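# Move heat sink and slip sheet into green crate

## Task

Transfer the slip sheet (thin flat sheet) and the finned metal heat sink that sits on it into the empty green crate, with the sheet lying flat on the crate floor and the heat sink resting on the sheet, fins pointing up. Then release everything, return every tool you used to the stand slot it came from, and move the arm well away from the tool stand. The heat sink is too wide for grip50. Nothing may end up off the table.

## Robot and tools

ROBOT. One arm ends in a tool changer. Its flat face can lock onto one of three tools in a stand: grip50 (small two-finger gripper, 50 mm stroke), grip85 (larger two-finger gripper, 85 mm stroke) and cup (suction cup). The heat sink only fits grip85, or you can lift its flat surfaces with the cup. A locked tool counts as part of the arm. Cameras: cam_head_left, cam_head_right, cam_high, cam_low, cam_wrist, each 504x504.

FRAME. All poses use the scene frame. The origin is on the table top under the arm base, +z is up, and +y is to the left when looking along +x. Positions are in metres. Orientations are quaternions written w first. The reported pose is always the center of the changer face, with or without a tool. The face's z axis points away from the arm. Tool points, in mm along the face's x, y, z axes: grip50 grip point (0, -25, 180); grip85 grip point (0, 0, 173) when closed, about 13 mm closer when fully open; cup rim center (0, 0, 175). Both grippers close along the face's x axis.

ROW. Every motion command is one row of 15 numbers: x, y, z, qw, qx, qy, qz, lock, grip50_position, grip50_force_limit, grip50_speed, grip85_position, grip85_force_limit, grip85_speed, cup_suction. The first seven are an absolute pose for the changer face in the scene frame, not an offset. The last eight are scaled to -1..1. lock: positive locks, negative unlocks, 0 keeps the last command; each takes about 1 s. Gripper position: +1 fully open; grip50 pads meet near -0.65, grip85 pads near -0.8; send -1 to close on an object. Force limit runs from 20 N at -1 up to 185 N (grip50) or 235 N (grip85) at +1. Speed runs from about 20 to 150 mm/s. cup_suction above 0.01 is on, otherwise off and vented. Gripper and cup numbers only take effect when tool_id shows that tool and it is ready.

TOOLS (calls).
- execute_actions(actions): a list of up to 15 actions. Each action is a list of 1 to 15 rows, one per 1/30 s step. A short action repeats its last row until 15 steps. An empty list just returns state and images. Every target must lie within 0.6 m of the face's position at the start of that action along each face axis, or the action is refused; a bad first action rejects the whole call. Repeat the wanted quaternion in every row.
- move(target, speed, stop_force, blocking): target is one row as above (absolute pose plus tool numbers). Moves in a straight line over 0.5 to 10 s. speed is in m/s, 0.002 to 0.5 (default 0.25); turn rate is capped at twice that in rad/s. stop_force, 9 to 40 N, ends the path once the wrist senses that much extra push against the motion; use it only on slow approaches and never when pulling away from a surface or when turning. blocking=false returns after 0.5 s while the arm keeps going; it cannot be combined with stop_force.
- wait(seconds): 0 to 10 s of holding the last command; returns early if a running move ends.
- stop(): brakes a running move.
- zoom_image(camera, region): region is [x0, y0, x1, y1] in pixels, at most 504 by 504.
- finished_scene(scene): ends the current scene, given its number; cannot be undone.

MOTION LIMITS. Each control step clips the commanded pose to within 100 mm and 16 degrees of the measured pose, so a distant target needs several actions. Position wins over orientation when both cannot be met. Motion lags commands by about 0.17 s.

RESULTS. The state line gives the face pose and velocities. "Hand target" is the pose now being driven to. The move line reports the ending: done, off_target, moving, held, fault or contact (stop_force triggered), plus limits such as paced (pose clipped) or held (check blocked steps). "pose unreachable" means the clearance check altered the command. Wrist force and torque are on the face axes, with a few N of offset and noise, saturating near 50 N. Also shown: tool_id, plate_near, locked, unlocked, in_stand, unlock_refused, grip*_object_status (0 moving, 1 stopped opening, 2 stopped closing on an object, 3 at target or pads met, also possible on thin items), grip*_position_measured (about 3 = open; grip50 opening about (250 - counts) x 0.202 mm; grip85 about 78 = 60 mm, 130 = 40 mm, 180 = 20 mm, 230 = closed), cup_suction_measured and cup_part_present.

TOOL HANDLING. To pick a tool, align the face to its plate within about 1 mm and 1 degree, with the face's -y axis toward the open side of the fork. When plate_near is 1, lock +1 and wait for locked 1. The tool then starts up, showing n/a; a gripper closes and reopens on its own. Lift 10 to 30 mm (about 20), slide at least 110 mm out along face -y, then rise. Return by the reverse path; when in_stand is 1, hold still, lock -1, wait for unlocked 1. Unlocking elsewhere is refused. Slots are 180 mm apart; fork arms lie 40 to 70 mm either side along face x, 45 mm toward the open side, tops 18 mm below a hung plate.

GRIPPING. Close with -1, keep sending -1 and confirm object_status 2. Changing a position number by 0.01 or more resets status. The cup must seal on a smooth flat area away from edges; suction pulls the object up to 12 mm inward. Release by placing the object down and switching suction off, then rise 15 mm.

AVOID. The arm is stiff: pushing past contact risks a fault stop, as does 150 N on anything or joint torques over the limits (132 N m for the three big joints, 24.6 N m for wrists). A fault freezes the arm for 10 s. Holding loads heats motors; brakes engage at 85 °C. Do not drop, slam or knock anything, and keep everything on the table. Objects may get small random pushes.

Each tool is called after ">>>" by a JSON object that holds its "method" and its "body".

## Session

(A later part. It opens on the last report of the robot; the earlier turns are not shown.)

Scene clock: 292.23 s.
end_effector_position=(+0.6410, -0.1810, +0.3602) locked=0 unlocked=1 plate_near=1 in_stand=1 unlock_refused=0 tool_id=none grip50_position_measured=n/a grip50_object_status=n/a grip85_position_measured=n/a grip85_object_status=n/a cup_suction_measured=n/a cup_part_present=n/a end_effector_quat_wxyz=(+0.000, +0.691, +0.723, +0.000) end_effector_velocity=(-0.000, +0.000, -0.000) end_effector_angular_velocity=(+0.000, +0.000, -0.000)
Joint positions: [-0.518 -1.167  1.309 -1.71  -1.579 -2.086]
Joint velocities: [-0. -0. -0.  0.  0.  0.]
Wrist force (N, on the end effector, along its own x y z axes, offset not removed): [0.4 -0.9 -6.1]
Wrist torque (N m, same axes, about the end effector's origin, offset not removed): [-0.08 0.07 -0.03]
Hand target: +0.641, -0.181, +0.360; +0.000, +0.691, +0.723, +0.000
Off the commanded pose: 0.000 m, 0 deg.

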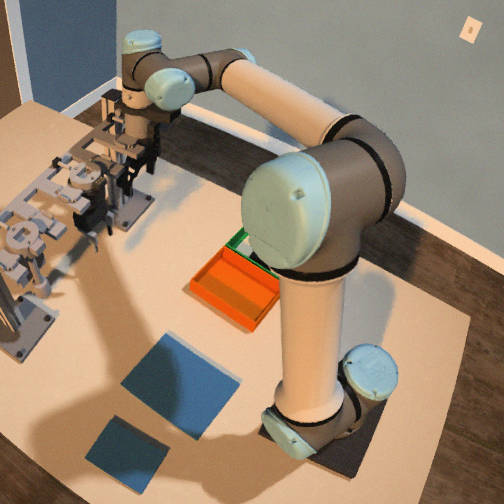

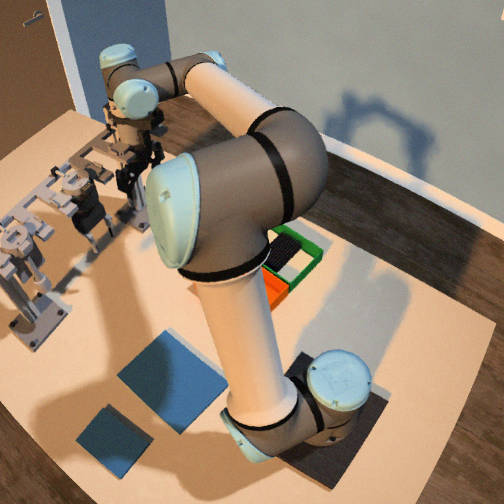

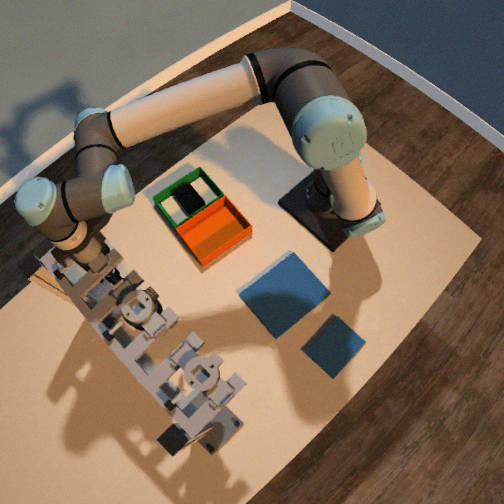

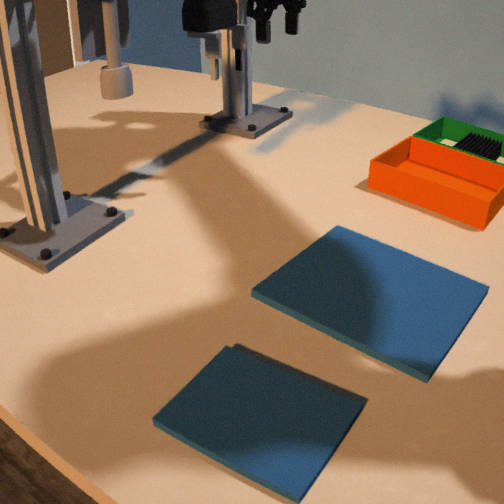

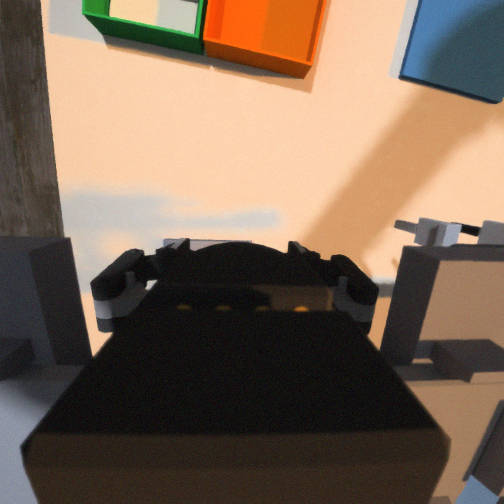

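>>> {"method": "move", "body": {"target": [0.641,-0.181,0.385,0,0.691,0.723,0,0,1,0,0,1,-0.3,0,0], "speed": 0.06}}

>>> {"method": "move", "body": {"target": [0.40,-0.28,0.42,0,0.691,0.723,0,0,1,0,0,1,-0.3,0,0], "speed": 0.3}}

>>> {"method": "zoom_image", "body": {"camera": "cam_wrist", "region": [120,60,360,300]}}

Scene clock: 297.90 s.
end_effector_position=(+0.6410, -0.1810, +0.3848) locked=0 unlocked=1 plate_near=0 in_stand=0 unlock_refused=0 tool_id=none grip50_position_measured=n/a grip50_object_status=n/a grip85_position_measured=n/a grip85_object_status=n/a cup_suction_measured=n/a cup_part_present=n/a end_effector_quat_wxyz=(+0.000, +0.691, +0.723, +0.000) end_effector_velocity=(+0.000, +0.000, +0.002) end_effector_angular_velocity=(+0.000, +0.001, +0.000)
Joint positions: [-0.518 -1.174  1.255 -1.649 -1.579 -2.086]
Joint velocities: [ 0.    -0.    -0.004  0.005 -0.     0.   ]
Wrist force (N, on the end effector, along its own x y z axes, offset not removed): [0.9 -3.1 -3.3]
Wrist torque (N m, same axes, about the end effector's origin, offset not removed): [-0.05 -0.06 -0.23]
Hand target: +0.641, -0.181, +0.385; +0.000, +0.691, +0.723, +0.000
Off the commanded pose: 0.000 m, 0 deg.
move: done

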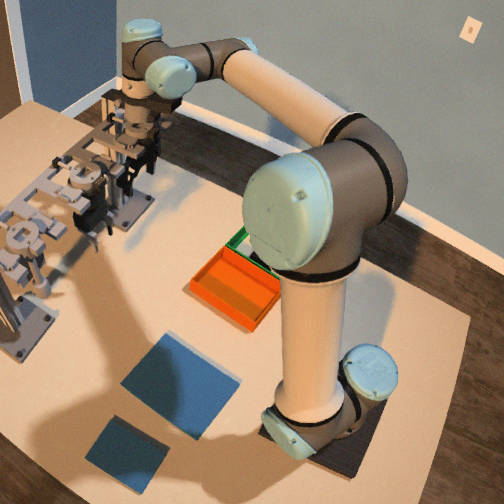

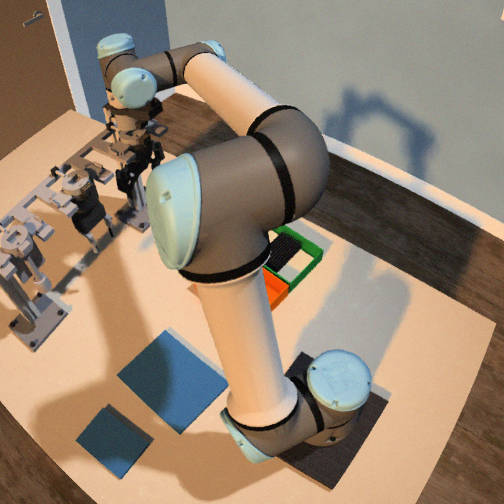

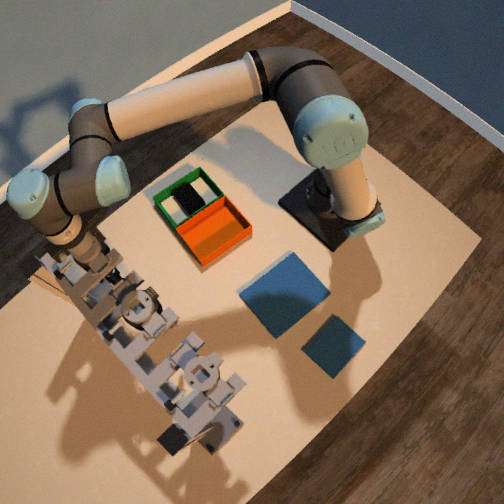

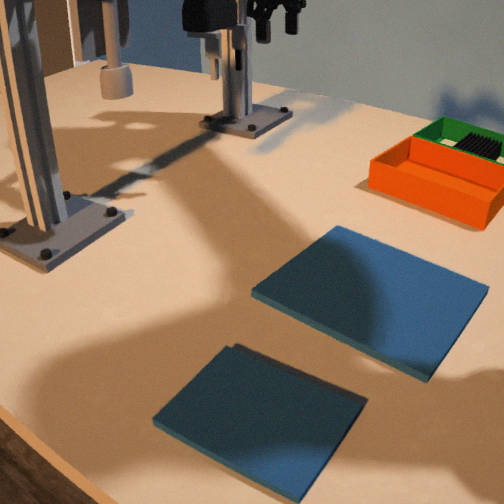

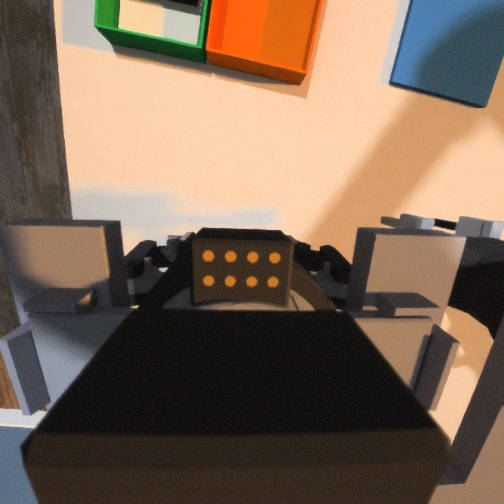

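Scene clock: 299.43 s.
end_effector_position=(+0.4001, -0.2798, +0.4201) locked=0 unlocked=1 plate_near=0 in_stand=0 unlock_refused=0 tool_id=none grip50_position_measured=n/a grip50_object_status=n/a grip85_position_measured=n/a grip85_object_status=n/a cup_suction_measured=n/a cup_part_present=n/a end_effector_quat_wxyz=(-0.000, +0.691, +0.723, +0.000) end_effector_velocity=(-0.002, -0.001, +0.000) end_effector_angular_velocity=(+0.000, -0.001, +0.001)
Joint positions: [-0.924 -1.619  1.688 -1.641 -1.579 -2.492]
Joint velocities: [-0.004 -0.002  0.002  0.001  0.001 -0.005]
Wrist force (N, on the end effector, along its own x y z axes, offset not removed): [1.1 -1.5 -3.1]
Wrist torque (N m, same axes, about the end effector's origin, offset not removed): [-0.16 -0.02 -0.18]
Hand target: +0.400, -0.280, +0.420; -0.000, +0.691, +0.723, +0.000
Off the commanded pose: 0.000 m, 0 deg.
move: done

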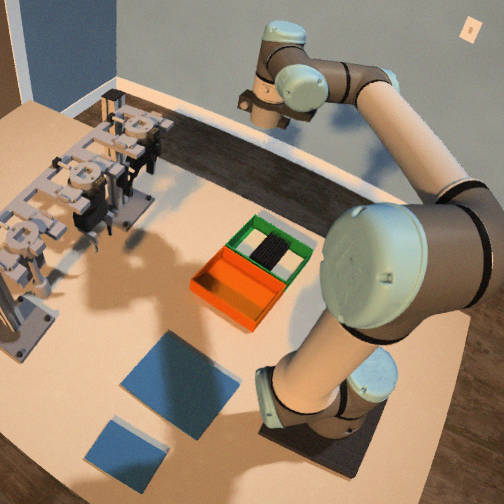

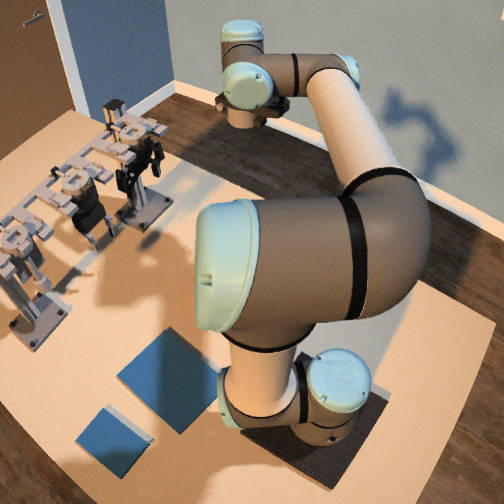

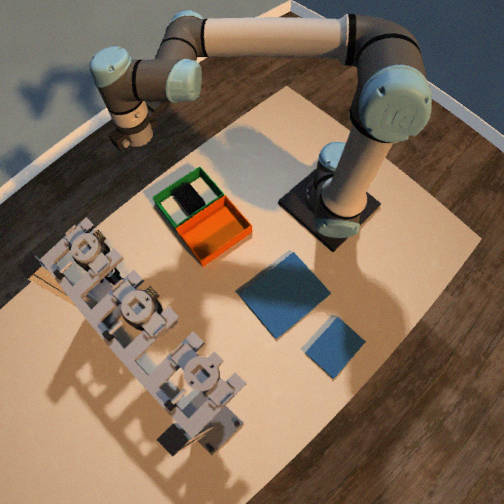

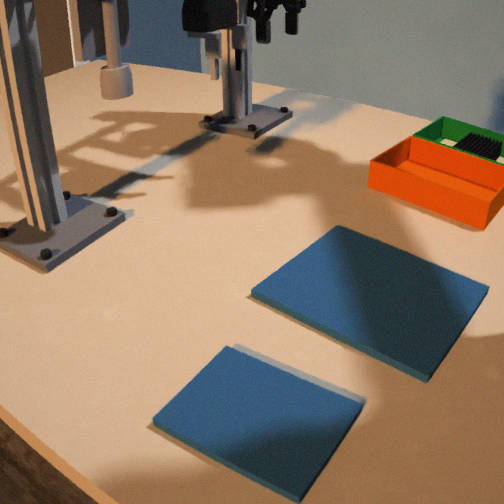

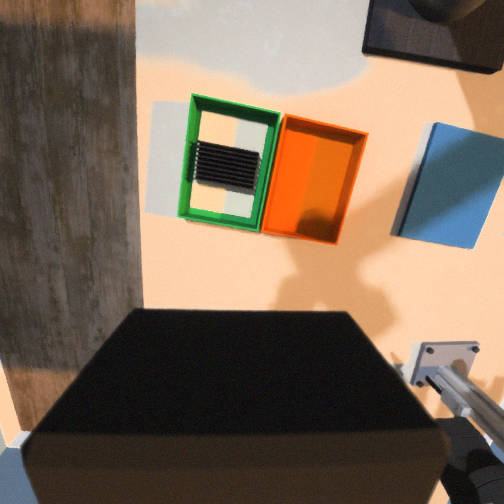

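Region (120, 60, 360, 300) of cam_wrist's 504x504 image, scaled by 2.100, with more detail than that image has.

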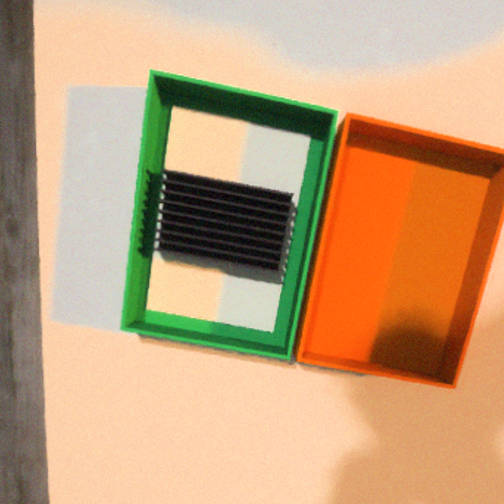

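Good (with parallax, it's on the sheet).

>>> {"method": "finished_scene", "body": {"scene": 1}}

The scene is finished: the task was done.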